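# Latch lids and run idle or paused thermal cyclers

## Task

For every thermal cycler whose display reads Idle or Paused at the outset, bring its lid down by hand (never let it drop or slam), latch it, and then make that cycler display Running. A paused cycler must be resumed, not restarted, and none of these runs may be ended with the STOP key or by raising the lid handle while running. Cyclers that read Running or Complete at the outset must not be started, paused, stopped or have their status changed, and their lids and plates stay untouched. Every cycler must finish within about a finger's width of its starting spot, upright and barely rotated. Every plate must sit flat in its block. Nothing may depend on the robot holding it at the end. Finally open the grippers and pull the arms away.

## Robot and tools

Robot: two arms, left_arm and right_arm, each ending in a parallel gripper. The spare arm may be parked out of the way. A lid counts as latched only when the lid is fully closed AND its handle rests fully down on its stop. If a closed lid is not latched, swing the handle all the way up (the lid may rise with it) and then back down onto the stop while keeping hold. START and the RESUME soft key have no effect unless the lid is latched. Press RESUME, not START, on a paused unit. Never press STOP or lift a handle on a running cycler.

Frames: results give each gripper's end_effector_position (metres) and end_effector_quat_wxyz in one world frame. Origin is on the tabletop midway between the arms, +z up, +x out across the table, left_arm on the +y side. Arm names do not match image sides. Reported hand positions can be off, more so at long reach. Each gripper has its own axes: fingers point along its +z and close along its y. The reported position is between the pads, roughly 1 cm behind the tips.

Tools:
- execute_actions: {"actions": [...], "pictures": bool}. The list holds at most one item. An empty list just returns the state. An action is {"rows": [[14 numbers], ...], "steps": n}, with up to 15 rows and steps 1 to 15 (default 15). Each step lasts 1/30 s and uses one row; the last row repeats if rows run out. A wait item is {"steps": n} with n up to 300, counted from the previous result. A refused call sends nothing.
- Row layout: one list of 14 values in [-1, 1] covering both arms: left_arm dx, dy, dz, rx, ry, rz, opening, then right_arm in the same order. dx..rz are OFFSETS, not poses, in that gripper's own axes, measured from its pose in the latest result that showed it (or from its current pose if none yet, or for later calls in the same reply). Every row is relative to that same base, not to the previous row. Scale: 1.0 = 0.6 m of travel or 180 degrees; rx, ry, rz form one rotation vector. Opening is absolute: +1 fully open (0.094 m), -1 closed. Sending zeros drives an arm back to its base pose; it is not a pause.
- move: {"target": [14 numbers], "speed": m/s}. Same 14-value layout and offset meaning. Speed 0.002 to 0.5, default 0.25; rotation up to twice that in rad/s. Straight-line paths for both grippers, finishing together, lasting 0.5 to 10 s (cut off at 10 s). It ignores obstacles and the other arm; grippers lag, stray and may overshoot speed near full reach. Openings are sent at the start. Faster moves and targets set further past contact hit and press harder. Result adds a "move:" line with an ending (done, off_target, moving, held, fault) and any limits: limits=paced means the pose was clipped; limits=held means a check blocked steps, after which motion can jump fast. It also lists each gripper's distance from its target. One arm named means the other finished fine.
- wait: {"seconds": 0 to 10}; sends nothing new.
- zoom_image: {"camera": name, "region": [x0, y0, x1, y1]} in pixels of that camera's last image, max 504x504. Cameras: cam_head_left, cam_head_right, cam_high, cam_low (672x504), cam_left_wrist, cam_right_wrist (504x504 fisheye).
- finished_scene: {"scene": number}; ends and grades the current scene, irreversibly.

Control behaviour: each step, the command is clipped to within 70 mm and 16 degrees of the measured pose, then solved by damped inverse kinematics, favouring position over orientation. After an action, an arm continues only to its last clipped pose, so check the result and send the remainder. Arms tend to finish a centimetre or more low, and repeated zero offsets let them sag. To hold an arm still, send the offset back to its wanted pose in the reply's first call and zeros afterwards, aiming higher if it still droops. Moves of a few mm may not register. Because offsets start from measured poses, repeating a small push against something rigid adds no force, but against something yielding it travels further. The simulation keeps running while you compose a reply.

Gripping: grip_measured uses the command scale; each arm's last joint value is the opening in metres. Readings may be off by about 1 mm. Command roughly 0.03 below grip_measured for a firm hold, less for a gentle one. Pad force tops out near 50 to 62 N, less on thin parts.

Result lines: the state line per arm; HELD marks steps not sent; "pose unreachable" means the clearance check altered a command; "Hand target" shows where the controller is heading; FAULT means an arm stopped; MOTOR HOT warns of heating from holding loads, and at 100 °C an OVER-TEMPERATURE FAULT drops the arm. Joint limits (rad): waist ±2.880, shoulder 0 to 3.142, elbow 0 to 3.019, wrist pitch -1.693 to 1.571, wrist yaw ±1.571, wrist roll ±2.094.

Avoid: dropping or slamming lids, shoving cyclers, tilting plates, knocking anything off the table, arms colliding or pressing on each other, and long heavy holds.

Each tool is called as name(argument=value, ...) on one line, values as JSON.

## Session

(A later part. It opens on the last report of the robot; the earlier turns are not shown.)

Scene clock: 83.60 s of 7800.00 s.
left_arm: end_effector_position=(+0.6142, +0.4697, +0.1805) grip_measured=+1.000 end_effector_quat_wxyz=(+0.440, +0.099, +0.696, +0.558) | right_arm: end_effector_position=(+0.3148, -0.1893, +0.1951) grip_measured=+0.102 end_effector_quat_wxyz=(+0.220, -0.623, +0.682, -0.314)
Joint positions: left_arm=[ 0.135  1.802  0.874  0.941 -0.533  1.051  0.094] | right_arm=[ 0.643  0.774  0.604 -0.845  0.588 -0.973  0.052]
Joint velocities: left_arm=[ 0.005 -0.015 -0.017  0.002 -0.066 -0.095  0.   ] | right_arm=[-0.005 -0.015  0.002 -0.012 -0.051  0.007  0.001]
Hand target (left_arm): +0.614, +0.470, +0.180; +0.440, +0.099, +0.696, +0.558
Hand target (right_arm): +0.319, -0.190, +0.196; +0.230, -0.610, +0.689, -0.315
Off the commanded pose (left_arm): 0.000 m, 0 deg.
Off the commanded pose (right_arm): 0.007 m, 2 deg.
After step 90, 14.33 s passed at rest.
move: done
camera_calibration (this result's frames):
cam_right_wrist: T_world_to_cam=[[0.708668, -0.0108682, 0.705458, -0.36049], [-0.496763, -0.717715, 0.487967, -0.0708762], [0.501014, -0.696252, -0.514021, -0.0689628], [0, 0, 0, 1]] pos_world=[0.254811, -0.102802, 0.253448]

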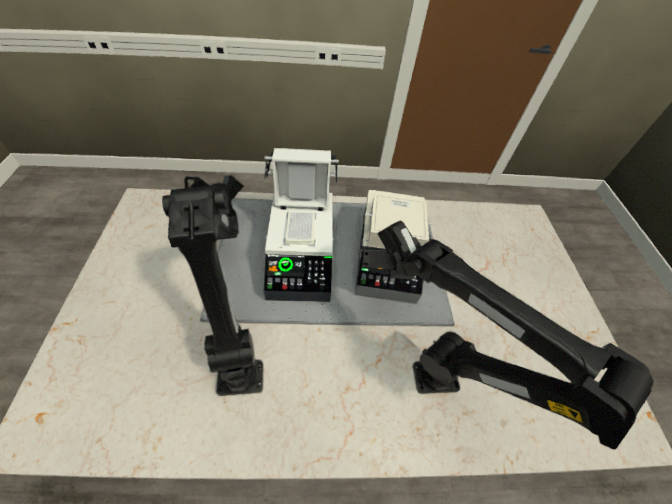

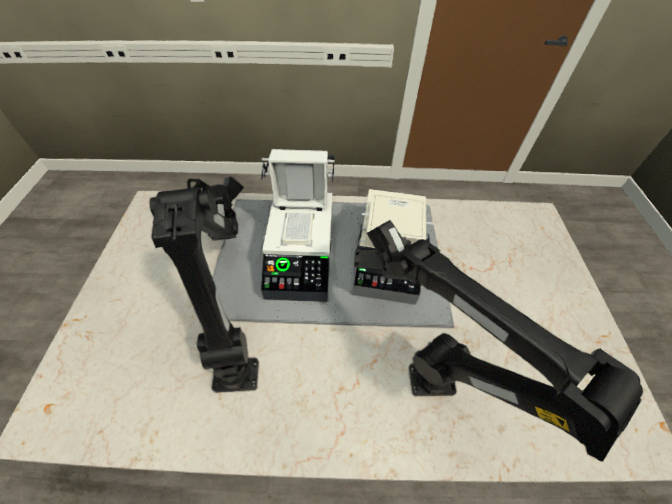

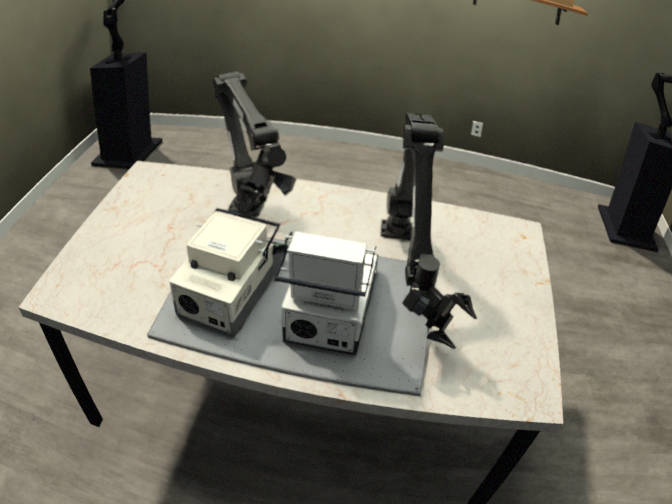

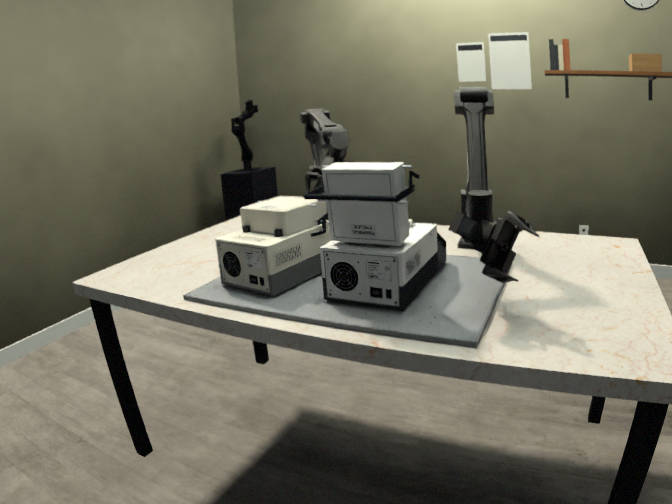

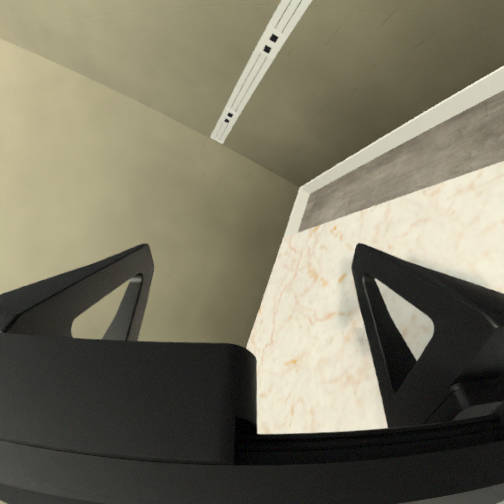

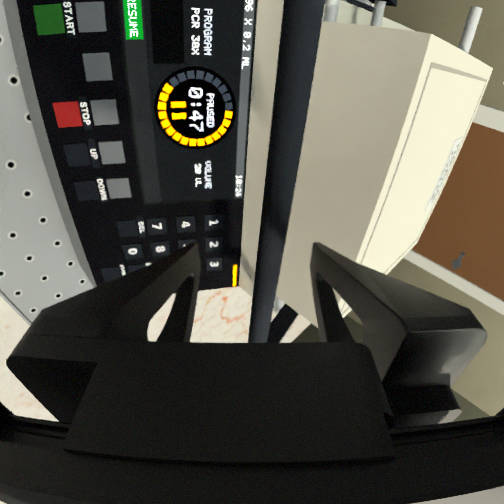

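Bar is centred between fingers.

move(target=[0,0,0,0,0,0,1,0,0,0.065,0,0,0,0.1], speed=0.05)

move(target=[0,0,0,0,0,0,1,0,0,0,0,0,0,-0.9])

Scene clock: 89.00 s of 7800.00 s.
left_arm: end_effector_position=(+0.6142, +0.4697, +0.1805) grip_measured=+1.000 end_effector_quat_wxyz=(+0.440, +0.099, +0.696, +0.558) | right_arm: end_effector_position=(+0.3376, -0.1952, +0.1690) grip_measured=+0.102 end_effector_quat_wxyz=(+0.216, -0.621, +0.685, -0.312)
Joint positions: left_arm=[ 0.135  1.802  0.874  0.941 -0.533  1.051  0.094] | right_arm=[ 0.561  0.848  0.566 -0.699  0.542 -1.043  0.052]
Joint velocities: left_arm=[ 0.005 -0.015 -0.007  0.002  0.022 -0.125  0.   ] | right_arm=[-0.005 -0.015  0.007  0.017 -0.066 -0.037 -0.   ]
Hand target (left_arm): +0.614, +0.470, +0.180; +0.440, +0.099, +0.696, +0.558
Hand target (right_arm): +0.341, -0.195, +0.167; +0.219, -0.623, +0.682, -0.314
Off the commanded pose (left_arm): 0.000 m, 0 deg.
Off the commanded pose (right_arm): 0.004 m, 1 deg.
After step 90, 1.30 s passed at rest.
move: done
camera_calibration (this result's frames):
cam_right_wrist: T_world_to_cam=[[0.71398, -0.0180304, 0.699934, -0.360557], [-0.498971, -0.714392, 0.490582, -0.0500915], [0.491182, -0.699513, -0.519059, -0.0943389], [0, 0, 0, 1]] pos_world=[0.278774, -0.108277, 0.227972]

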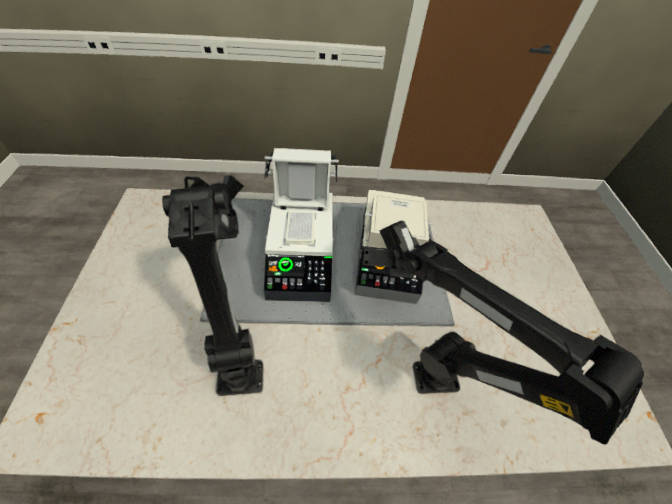

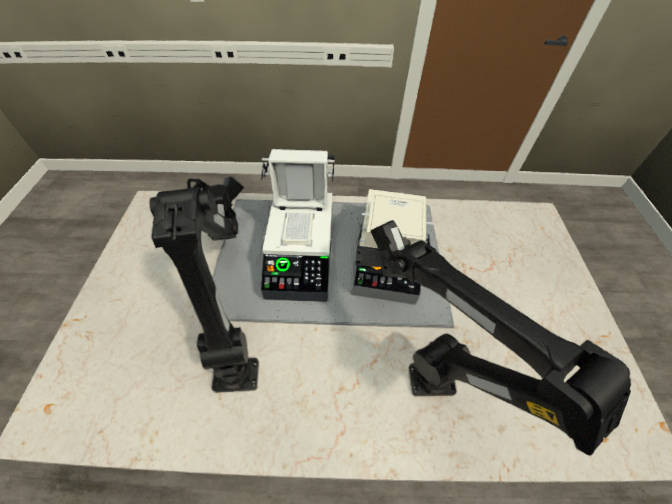

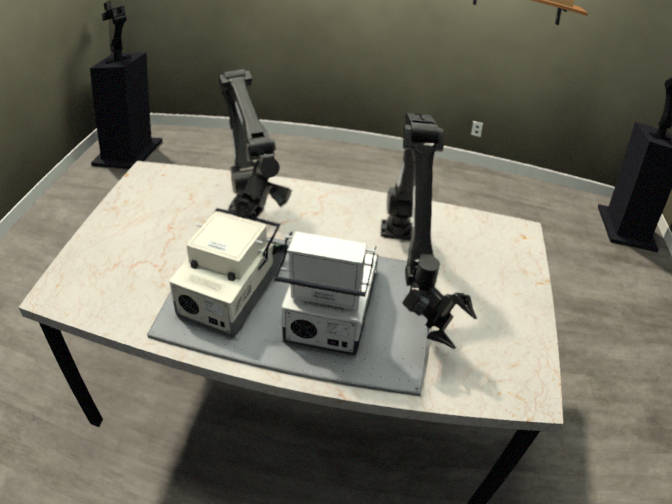

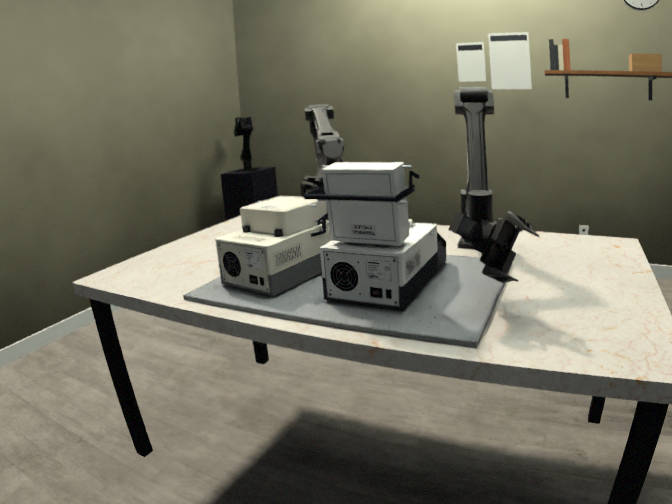

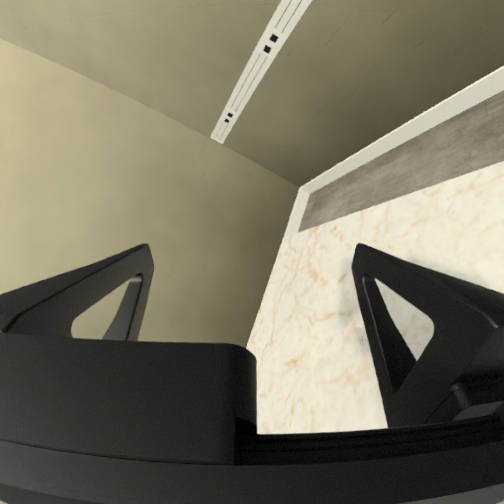

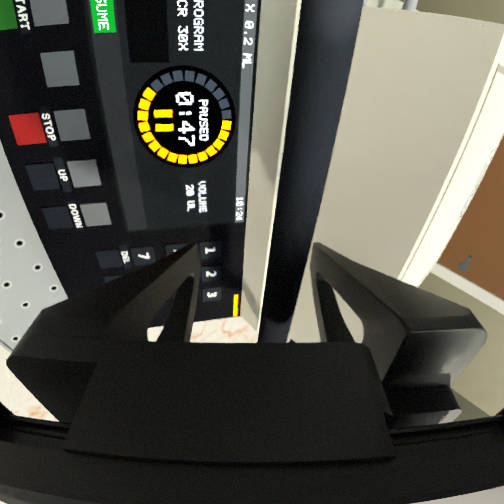

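Scene clock: 89.50 s of 7800.00 s.
left_arm: end_effector_position=(+0.6142, +0.4697, +0.1805) grip_measured=+1.000 end_effector_quat_wxyz=(+0.440, +0.099, +0.696, +0.558) | right_arm: end_effector_position=(+0.3429, -0.1954, +0.1758) grip_measured=-0.783 end_effector_quat_wxyz=(+0.232, -0.599, +0.700, -0.312)
Joint positions: left_arm=[ 0.135  1.802  0.874  0.941 -0.533  1.051  0.094] | right_arm=[ 0.553  0.846  0.574 -0.683  0.547 -1.004  0.01 ]
Joint velocities: left_arm=[ 0.005 -0.005 -0.002  0.012  0.037 -0.066  0.   ] | right_arm=[ 0.005 -0.024  0.002 -0.002 -0.037 -0.007  0.   ]
Hand target (left_arm): +0.614, +0.470, +0.180; +0.440, +0.099, +0.696, +0.558
Hand target (right_arm): +0.338, -0.195, +0.169; +0.216, -0.621, +0.686, -0.312
Off the commanded pose (left_arm): 0.000 m, 0 deg.
Off the commanded pose (right_arm): 0.009 m, 4 deg.
move: off_target (right_arm)
camera_calibration (this result's frames):
cam_right_wrist: T_world_to_cam=[[0.691196, -0.0718646, 0.719085, -0.375114], [-0.540123, -0.712451, 0.447973, -0.028971], [0.48012, -0.698032, -0.531259, -0.0873435], [0, 0, 0, 1]] pos_world=[0.285564, -0.108566, 0.236315]

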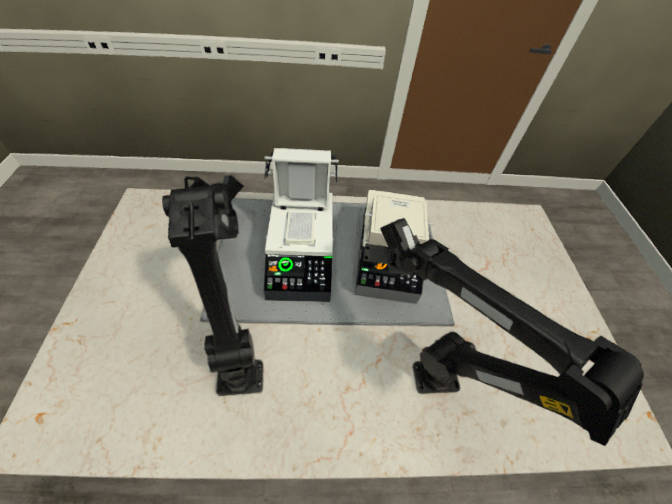

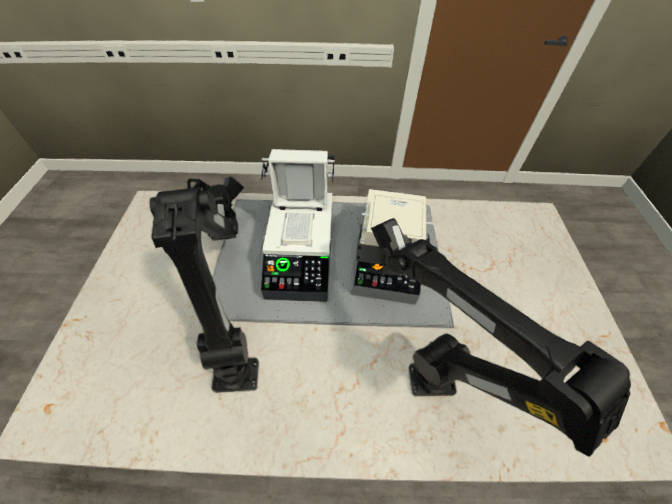

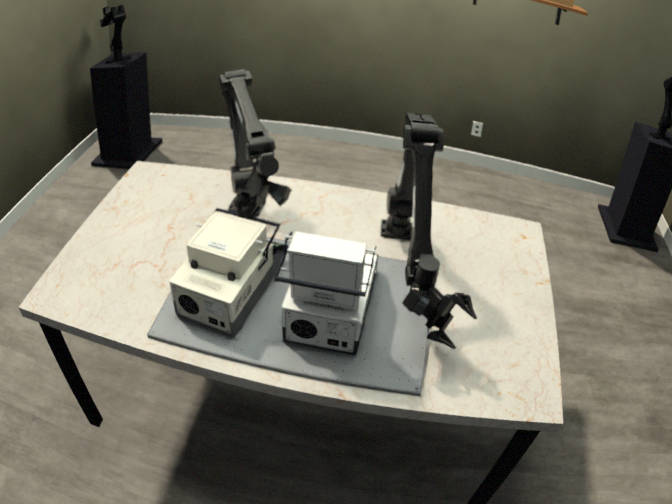

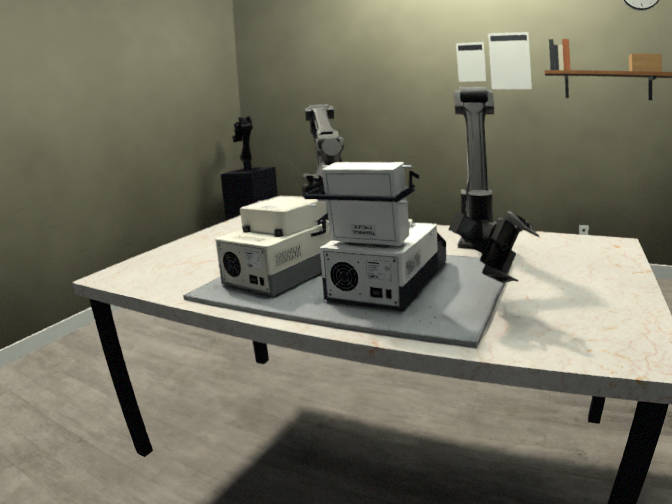

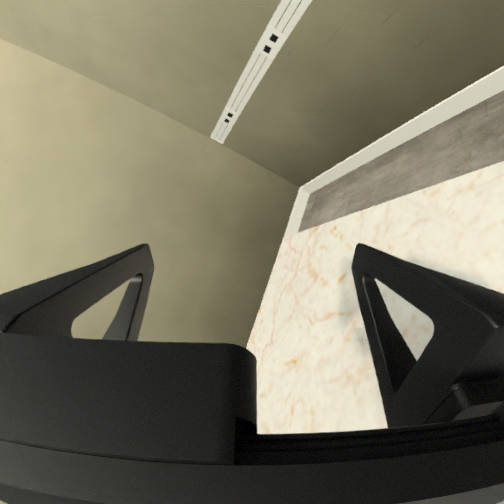

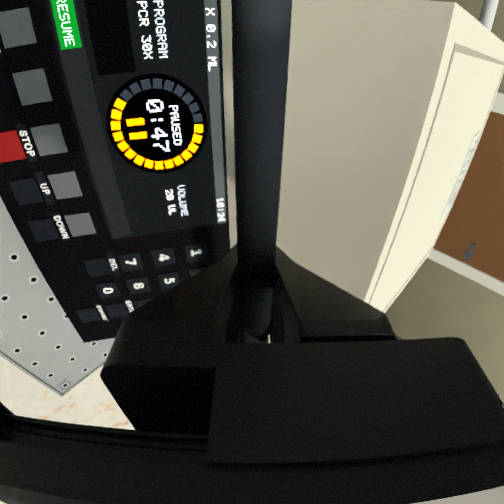

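move(target=[0,0,0,0,0,0,1,0,-0.07,-0.015,0,0,0,-0.82], speed=0.04)

zoom_image(camera="cam_high", region=[160, 160, 340, 340])

Scene clock: 96.73 s of 7800.00 s.
left_arm: end_effector_position=(+0.6142, +0.4697, +0.1805) grip_measured=+1.000 end_effector_quat_wxyz=(+0.440, +0.099, +0.696, +0.558) | right_arm: end_effector_position=(+0.3430, -0.1956, +0.1758) grip_measured=-0.783 end_effector_quat_wxyz=(+0.220, -0.606, +0.707, -0.292)
Joint positions: left_arm=[ 0.135  1.802  0.874  0.941 -0.533  1.051  0.094] | right_arm=[ 0.531  0.86   0.6   -0.729  0.502 -1.002  0.01 ]
Joint velocities: left_arm=[-0.005 -0.005 -0.017  0.012  0.022 -0.051  0.   ] | right_arm=[-0.015 -0.005  0.007  0.012 -0.051  0.022 -0.001]
Hand target (left_arm): +0.614, +0.470, +0.180; +0.440, +0.099, +0.696, +0.558
Hand target (right_arm): +0.363, -0.198, +0.212; +0.232, -0.598, +0.700, -0.313
Off the commanded pose (left_arm): 0.000 m, 0 deg.
Off the commanded pose (right_arm): 0.043 m, 3 deg.
After step 90, 2.93 s passed at rest.
move: off_target (right_arm)
camera_calibration (this result's frames):
cam_right_wrist: T_world_to_cam=[[0.724881, -0.08066, 0.684135, -0.382328], [-0.516946, -0.720105, 0.462834, -0.0411025], [0.455317, -0.689161, -0.563688, -0.0715866], [0, 0, 0, 1]] pos_world=[0.288489, -0.109771, 0.240235]

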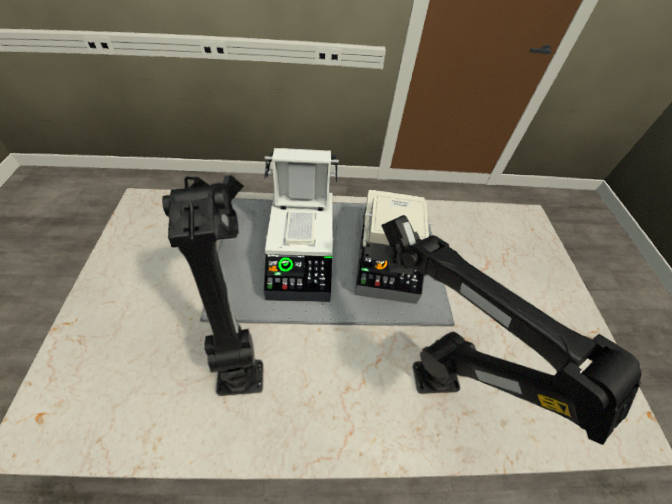

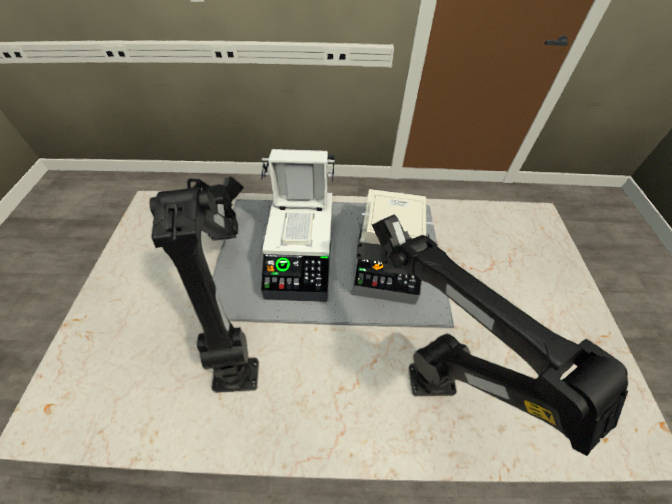

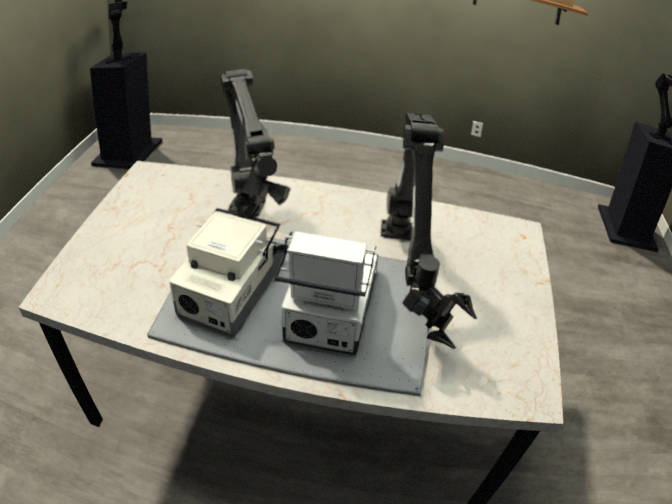

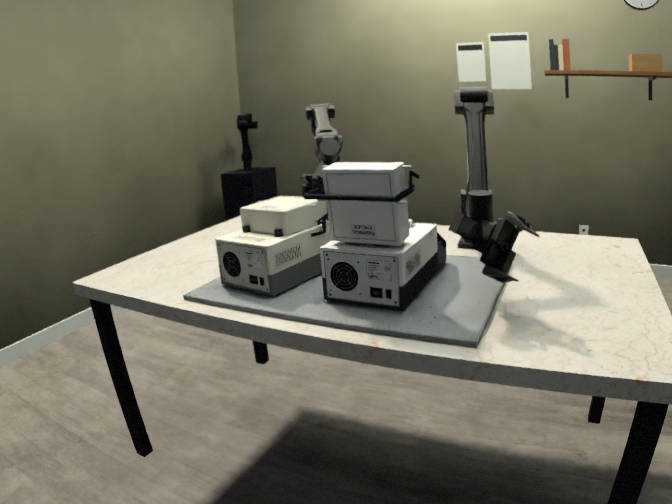

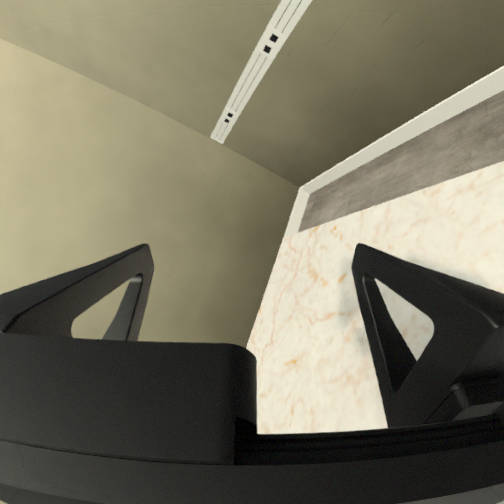

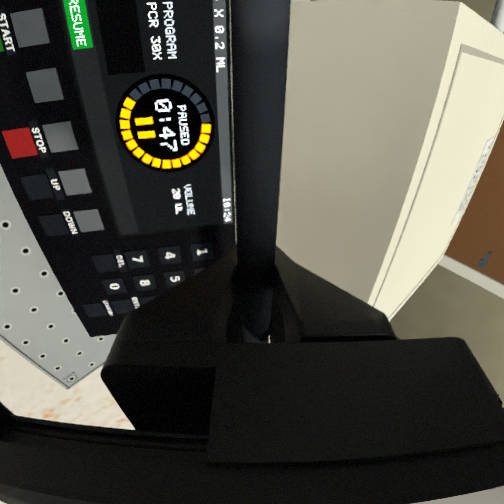

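Region (160, 160, 340, 340) of cam_high's 672x504 image, scaled by 2.800, with more detail than that image has.

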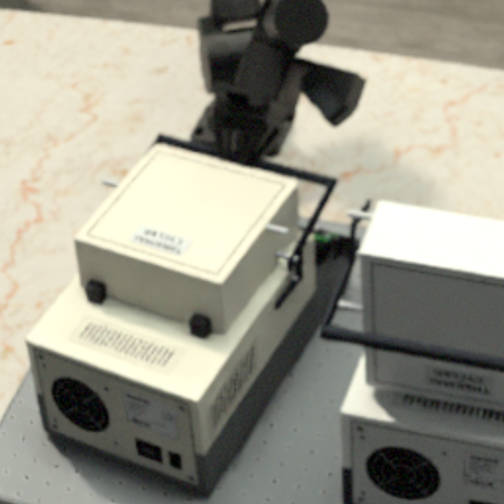

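move(target=[0,0,0,0,0,0,1,0,-0.075,-0.065,0,0,0,-0.82], speed=0.04)

zoom_image(camera="cam_high", region=[160, 160, 340, 340])

Scene clock: 106.43 s of 7800.00 s.
left_arm: end_effector_position=(+0.6142, +0.4697, +0.1805) grip_measured=+1.000 end_effector_quat_wxyz=(+0.440, +0.099, +0.696, +0.558) | right_arm: end_effector_position=(+0.3449, -0.1960, +0.1872) grip_measured=-0.783 end_effector_quat_wxyz=(+0.200, -0.610, +0.714, -0.279)
Joint positions: left_arm=[ 0.135  1.802  0.874  0.941 -0.533  1.051  0.094] | right_arm=[ 0.515  0.882  0.661 -0.817  0.478 -0.994  0.01 ]
Joint velocities: left_arm=[-0.005  0.005  0.017  0.002 -0.022  0.022  0.   ] | right_arm=[ 0.005  0.015  0.012  0.002 -0.022 -0.095  0.   ]
Hand target (left_arm): +0.614, +0.470, +0.180; +0.440, +0.099, +0.696, +0.558
Hand target (right_arm): +0.350, -0.195, +0.233; +0.221, -0.605, +0.707, -0.292
Off the commanded pose (left_arm): 0.000 m, 0 deg.
Off the commanded pose (right_arm): 0.048 m, 3 deg.
After step 90, 4.97 s passed at rest.
move: off_target (right_arm)
camera_calibration (this result's frames):
cam_right_wrist: T_world_to_cam=[[0.757868, -0.0850687, 0.646838, -0.396821], [-0.499179, -0.713985, 0.490963, -0.0558522], [0.420067, -0.694973, -0.583571, -0.0515753], [0, 0, 0, 1]] pos_world=[0.294522, -0.109478, 0.254002]

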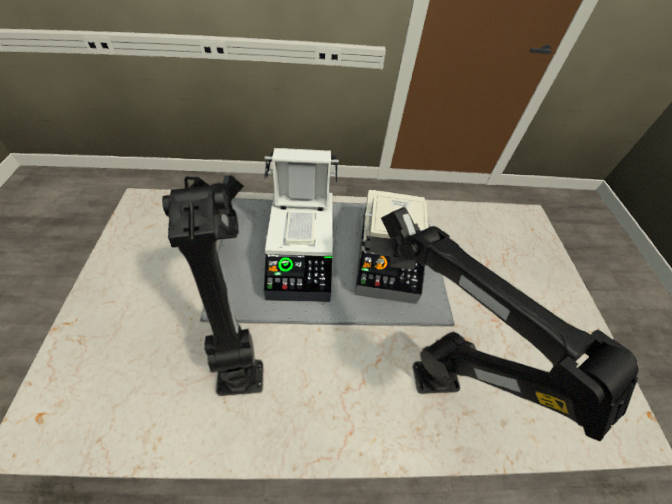

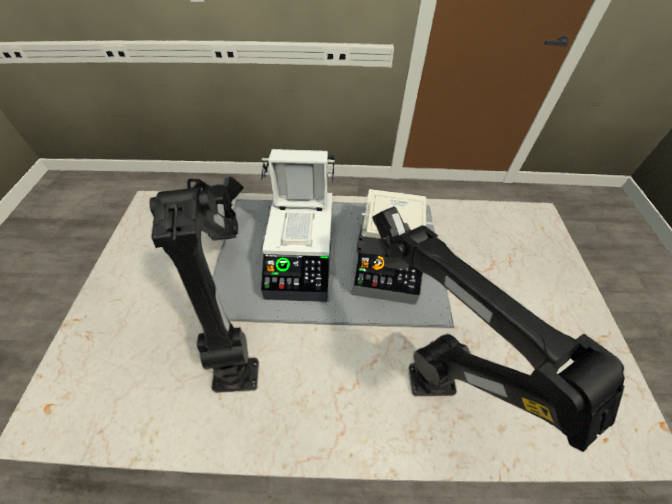

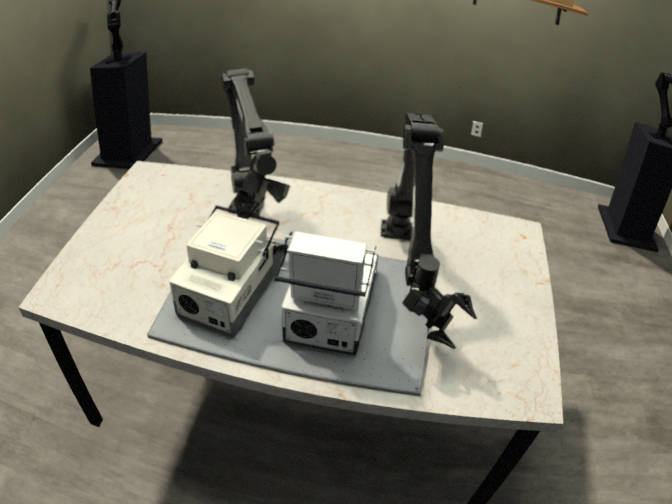

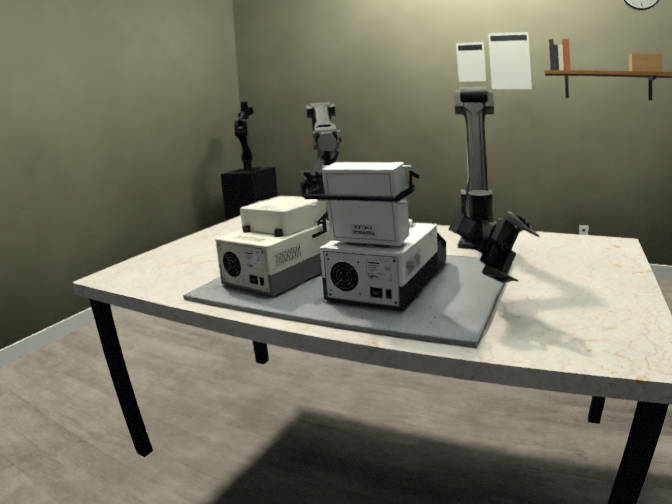

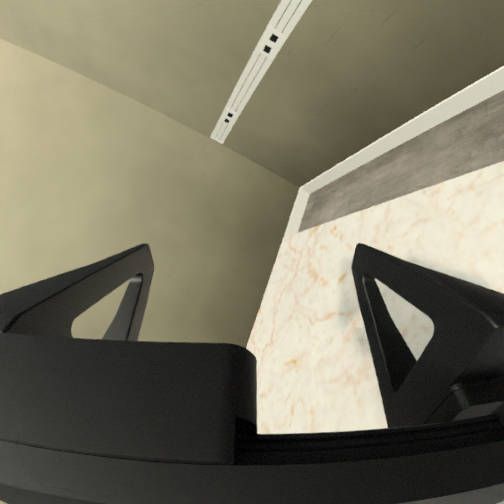

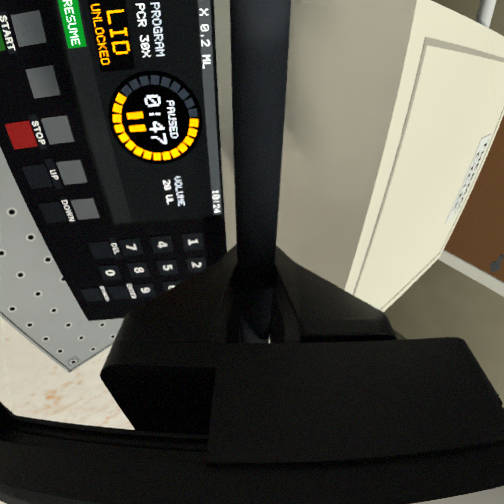

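Region (160, 160, 340, 340) of cam_high's 672x504 image, scaled by 2.800, with more detail than that image has.

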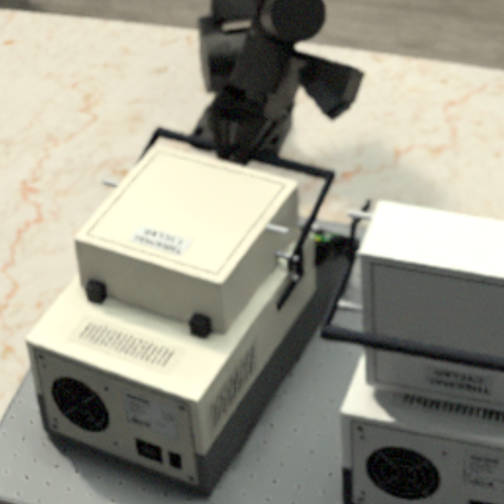

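move(target=[0,0,0,0,0,0,1,0,0.065,0.05,0,0,0,-0.82], speed=0.04)

Scene clock: 113.83 s of 7800.00 s.
left_arm: end_effector_position=(+0.6142, +0.4697, +0.1805) grip_measured=+1.000 end_effector_quat_wxyz=(+0.440, +0.099, +0.696, +0.558) | right_arm: end_effector_position=(+0.3420, -0.1955, +0.1733) grip_measured=-0.783 end_effector_quat_wxyz=(+0.224, -0.600, +0.710, -0.294)
Joint positions: left_arm=[ 0.135  1.802  0.874  0.941 -0.533  1.051  0.094] | right_arm=[ 0.537  0.858  0.59  -0.717  0.51  -0.987  0.01 ]
Joint velocities: left_arm=[-0.005 -0.005 -0.012 -0.002 -0.051 -0.007  0.   ] | right_arm=[ 0.015 -0.005 -0.002 -0.012  0.007  0.022 -0.   ]
Hand target (left_arm): +0.614, +0.470, +0.180; +0.440, +0.099, +0.696, +0.558
Hand target (right_arm): +0.332, -0.198, +0.141; +0.200, -0.610, +0.714, -0.279
Off the commanded pose (left_arm): 0.000 m, 0 deg.
Off the commanded pose (right_arm): 0.035 m, 3 deg.
After step 90, 2.93 s passed at rest.
move: off_target (right_arm)
camera_calibration (this result's frames):
cam_right_wrist: T_world_to_cam=[[0.718083, -0.0917831, 0.689879, -0.380783], [-0.527799, -0.71794, 0.45386, -0.0346495], [0.453635, -0.690027, -0.563984, -0.0720149], [0, 0, 0, 1]] pos_world=[0.287814, -0.109518, 0.237805]

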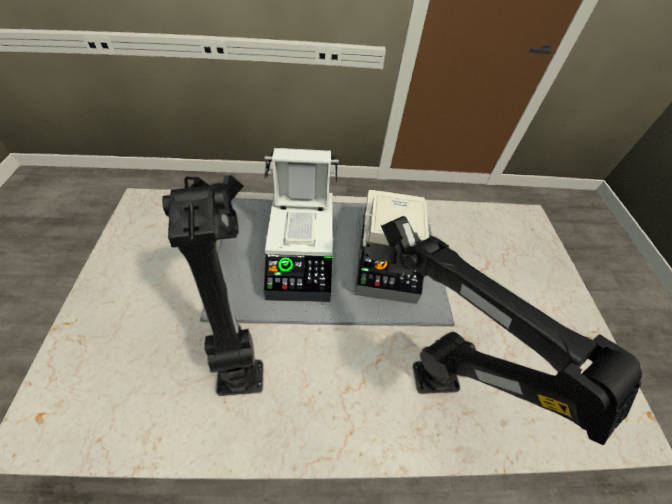

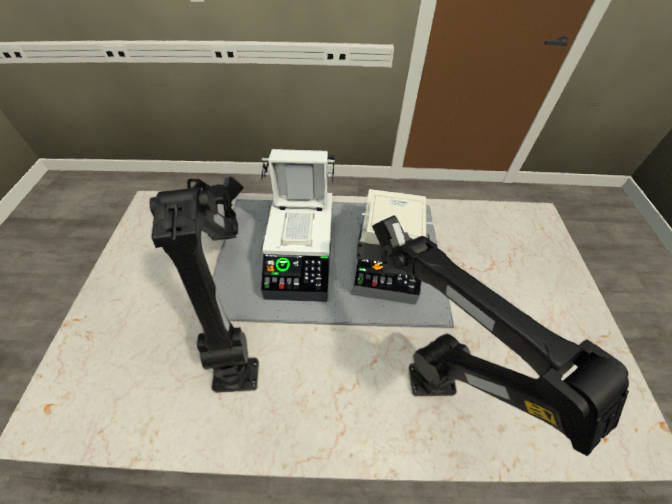

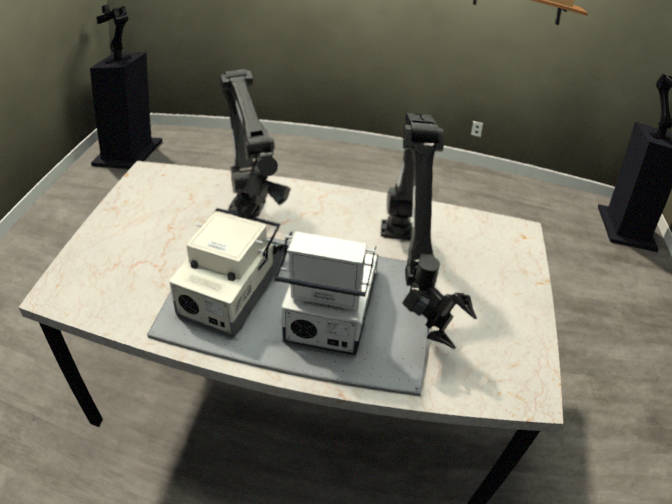

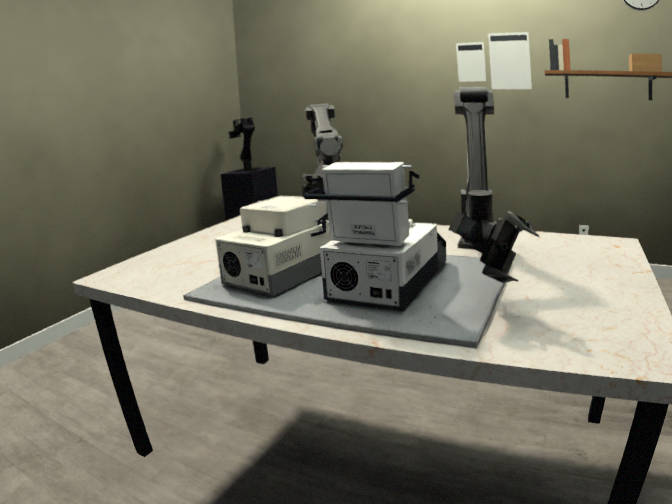

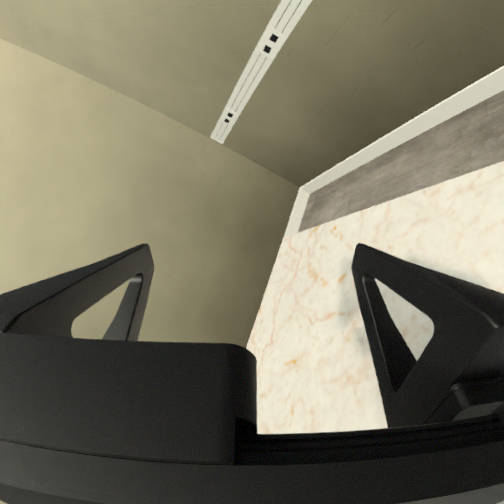

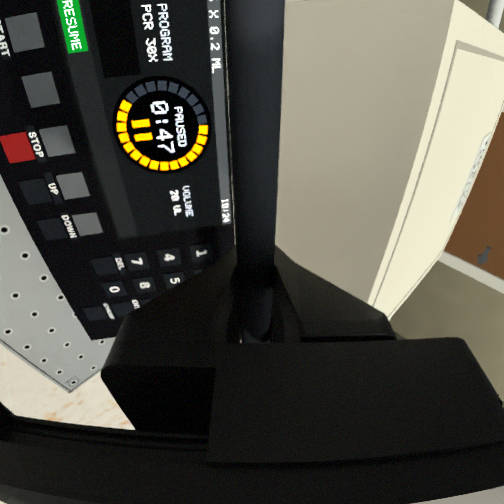

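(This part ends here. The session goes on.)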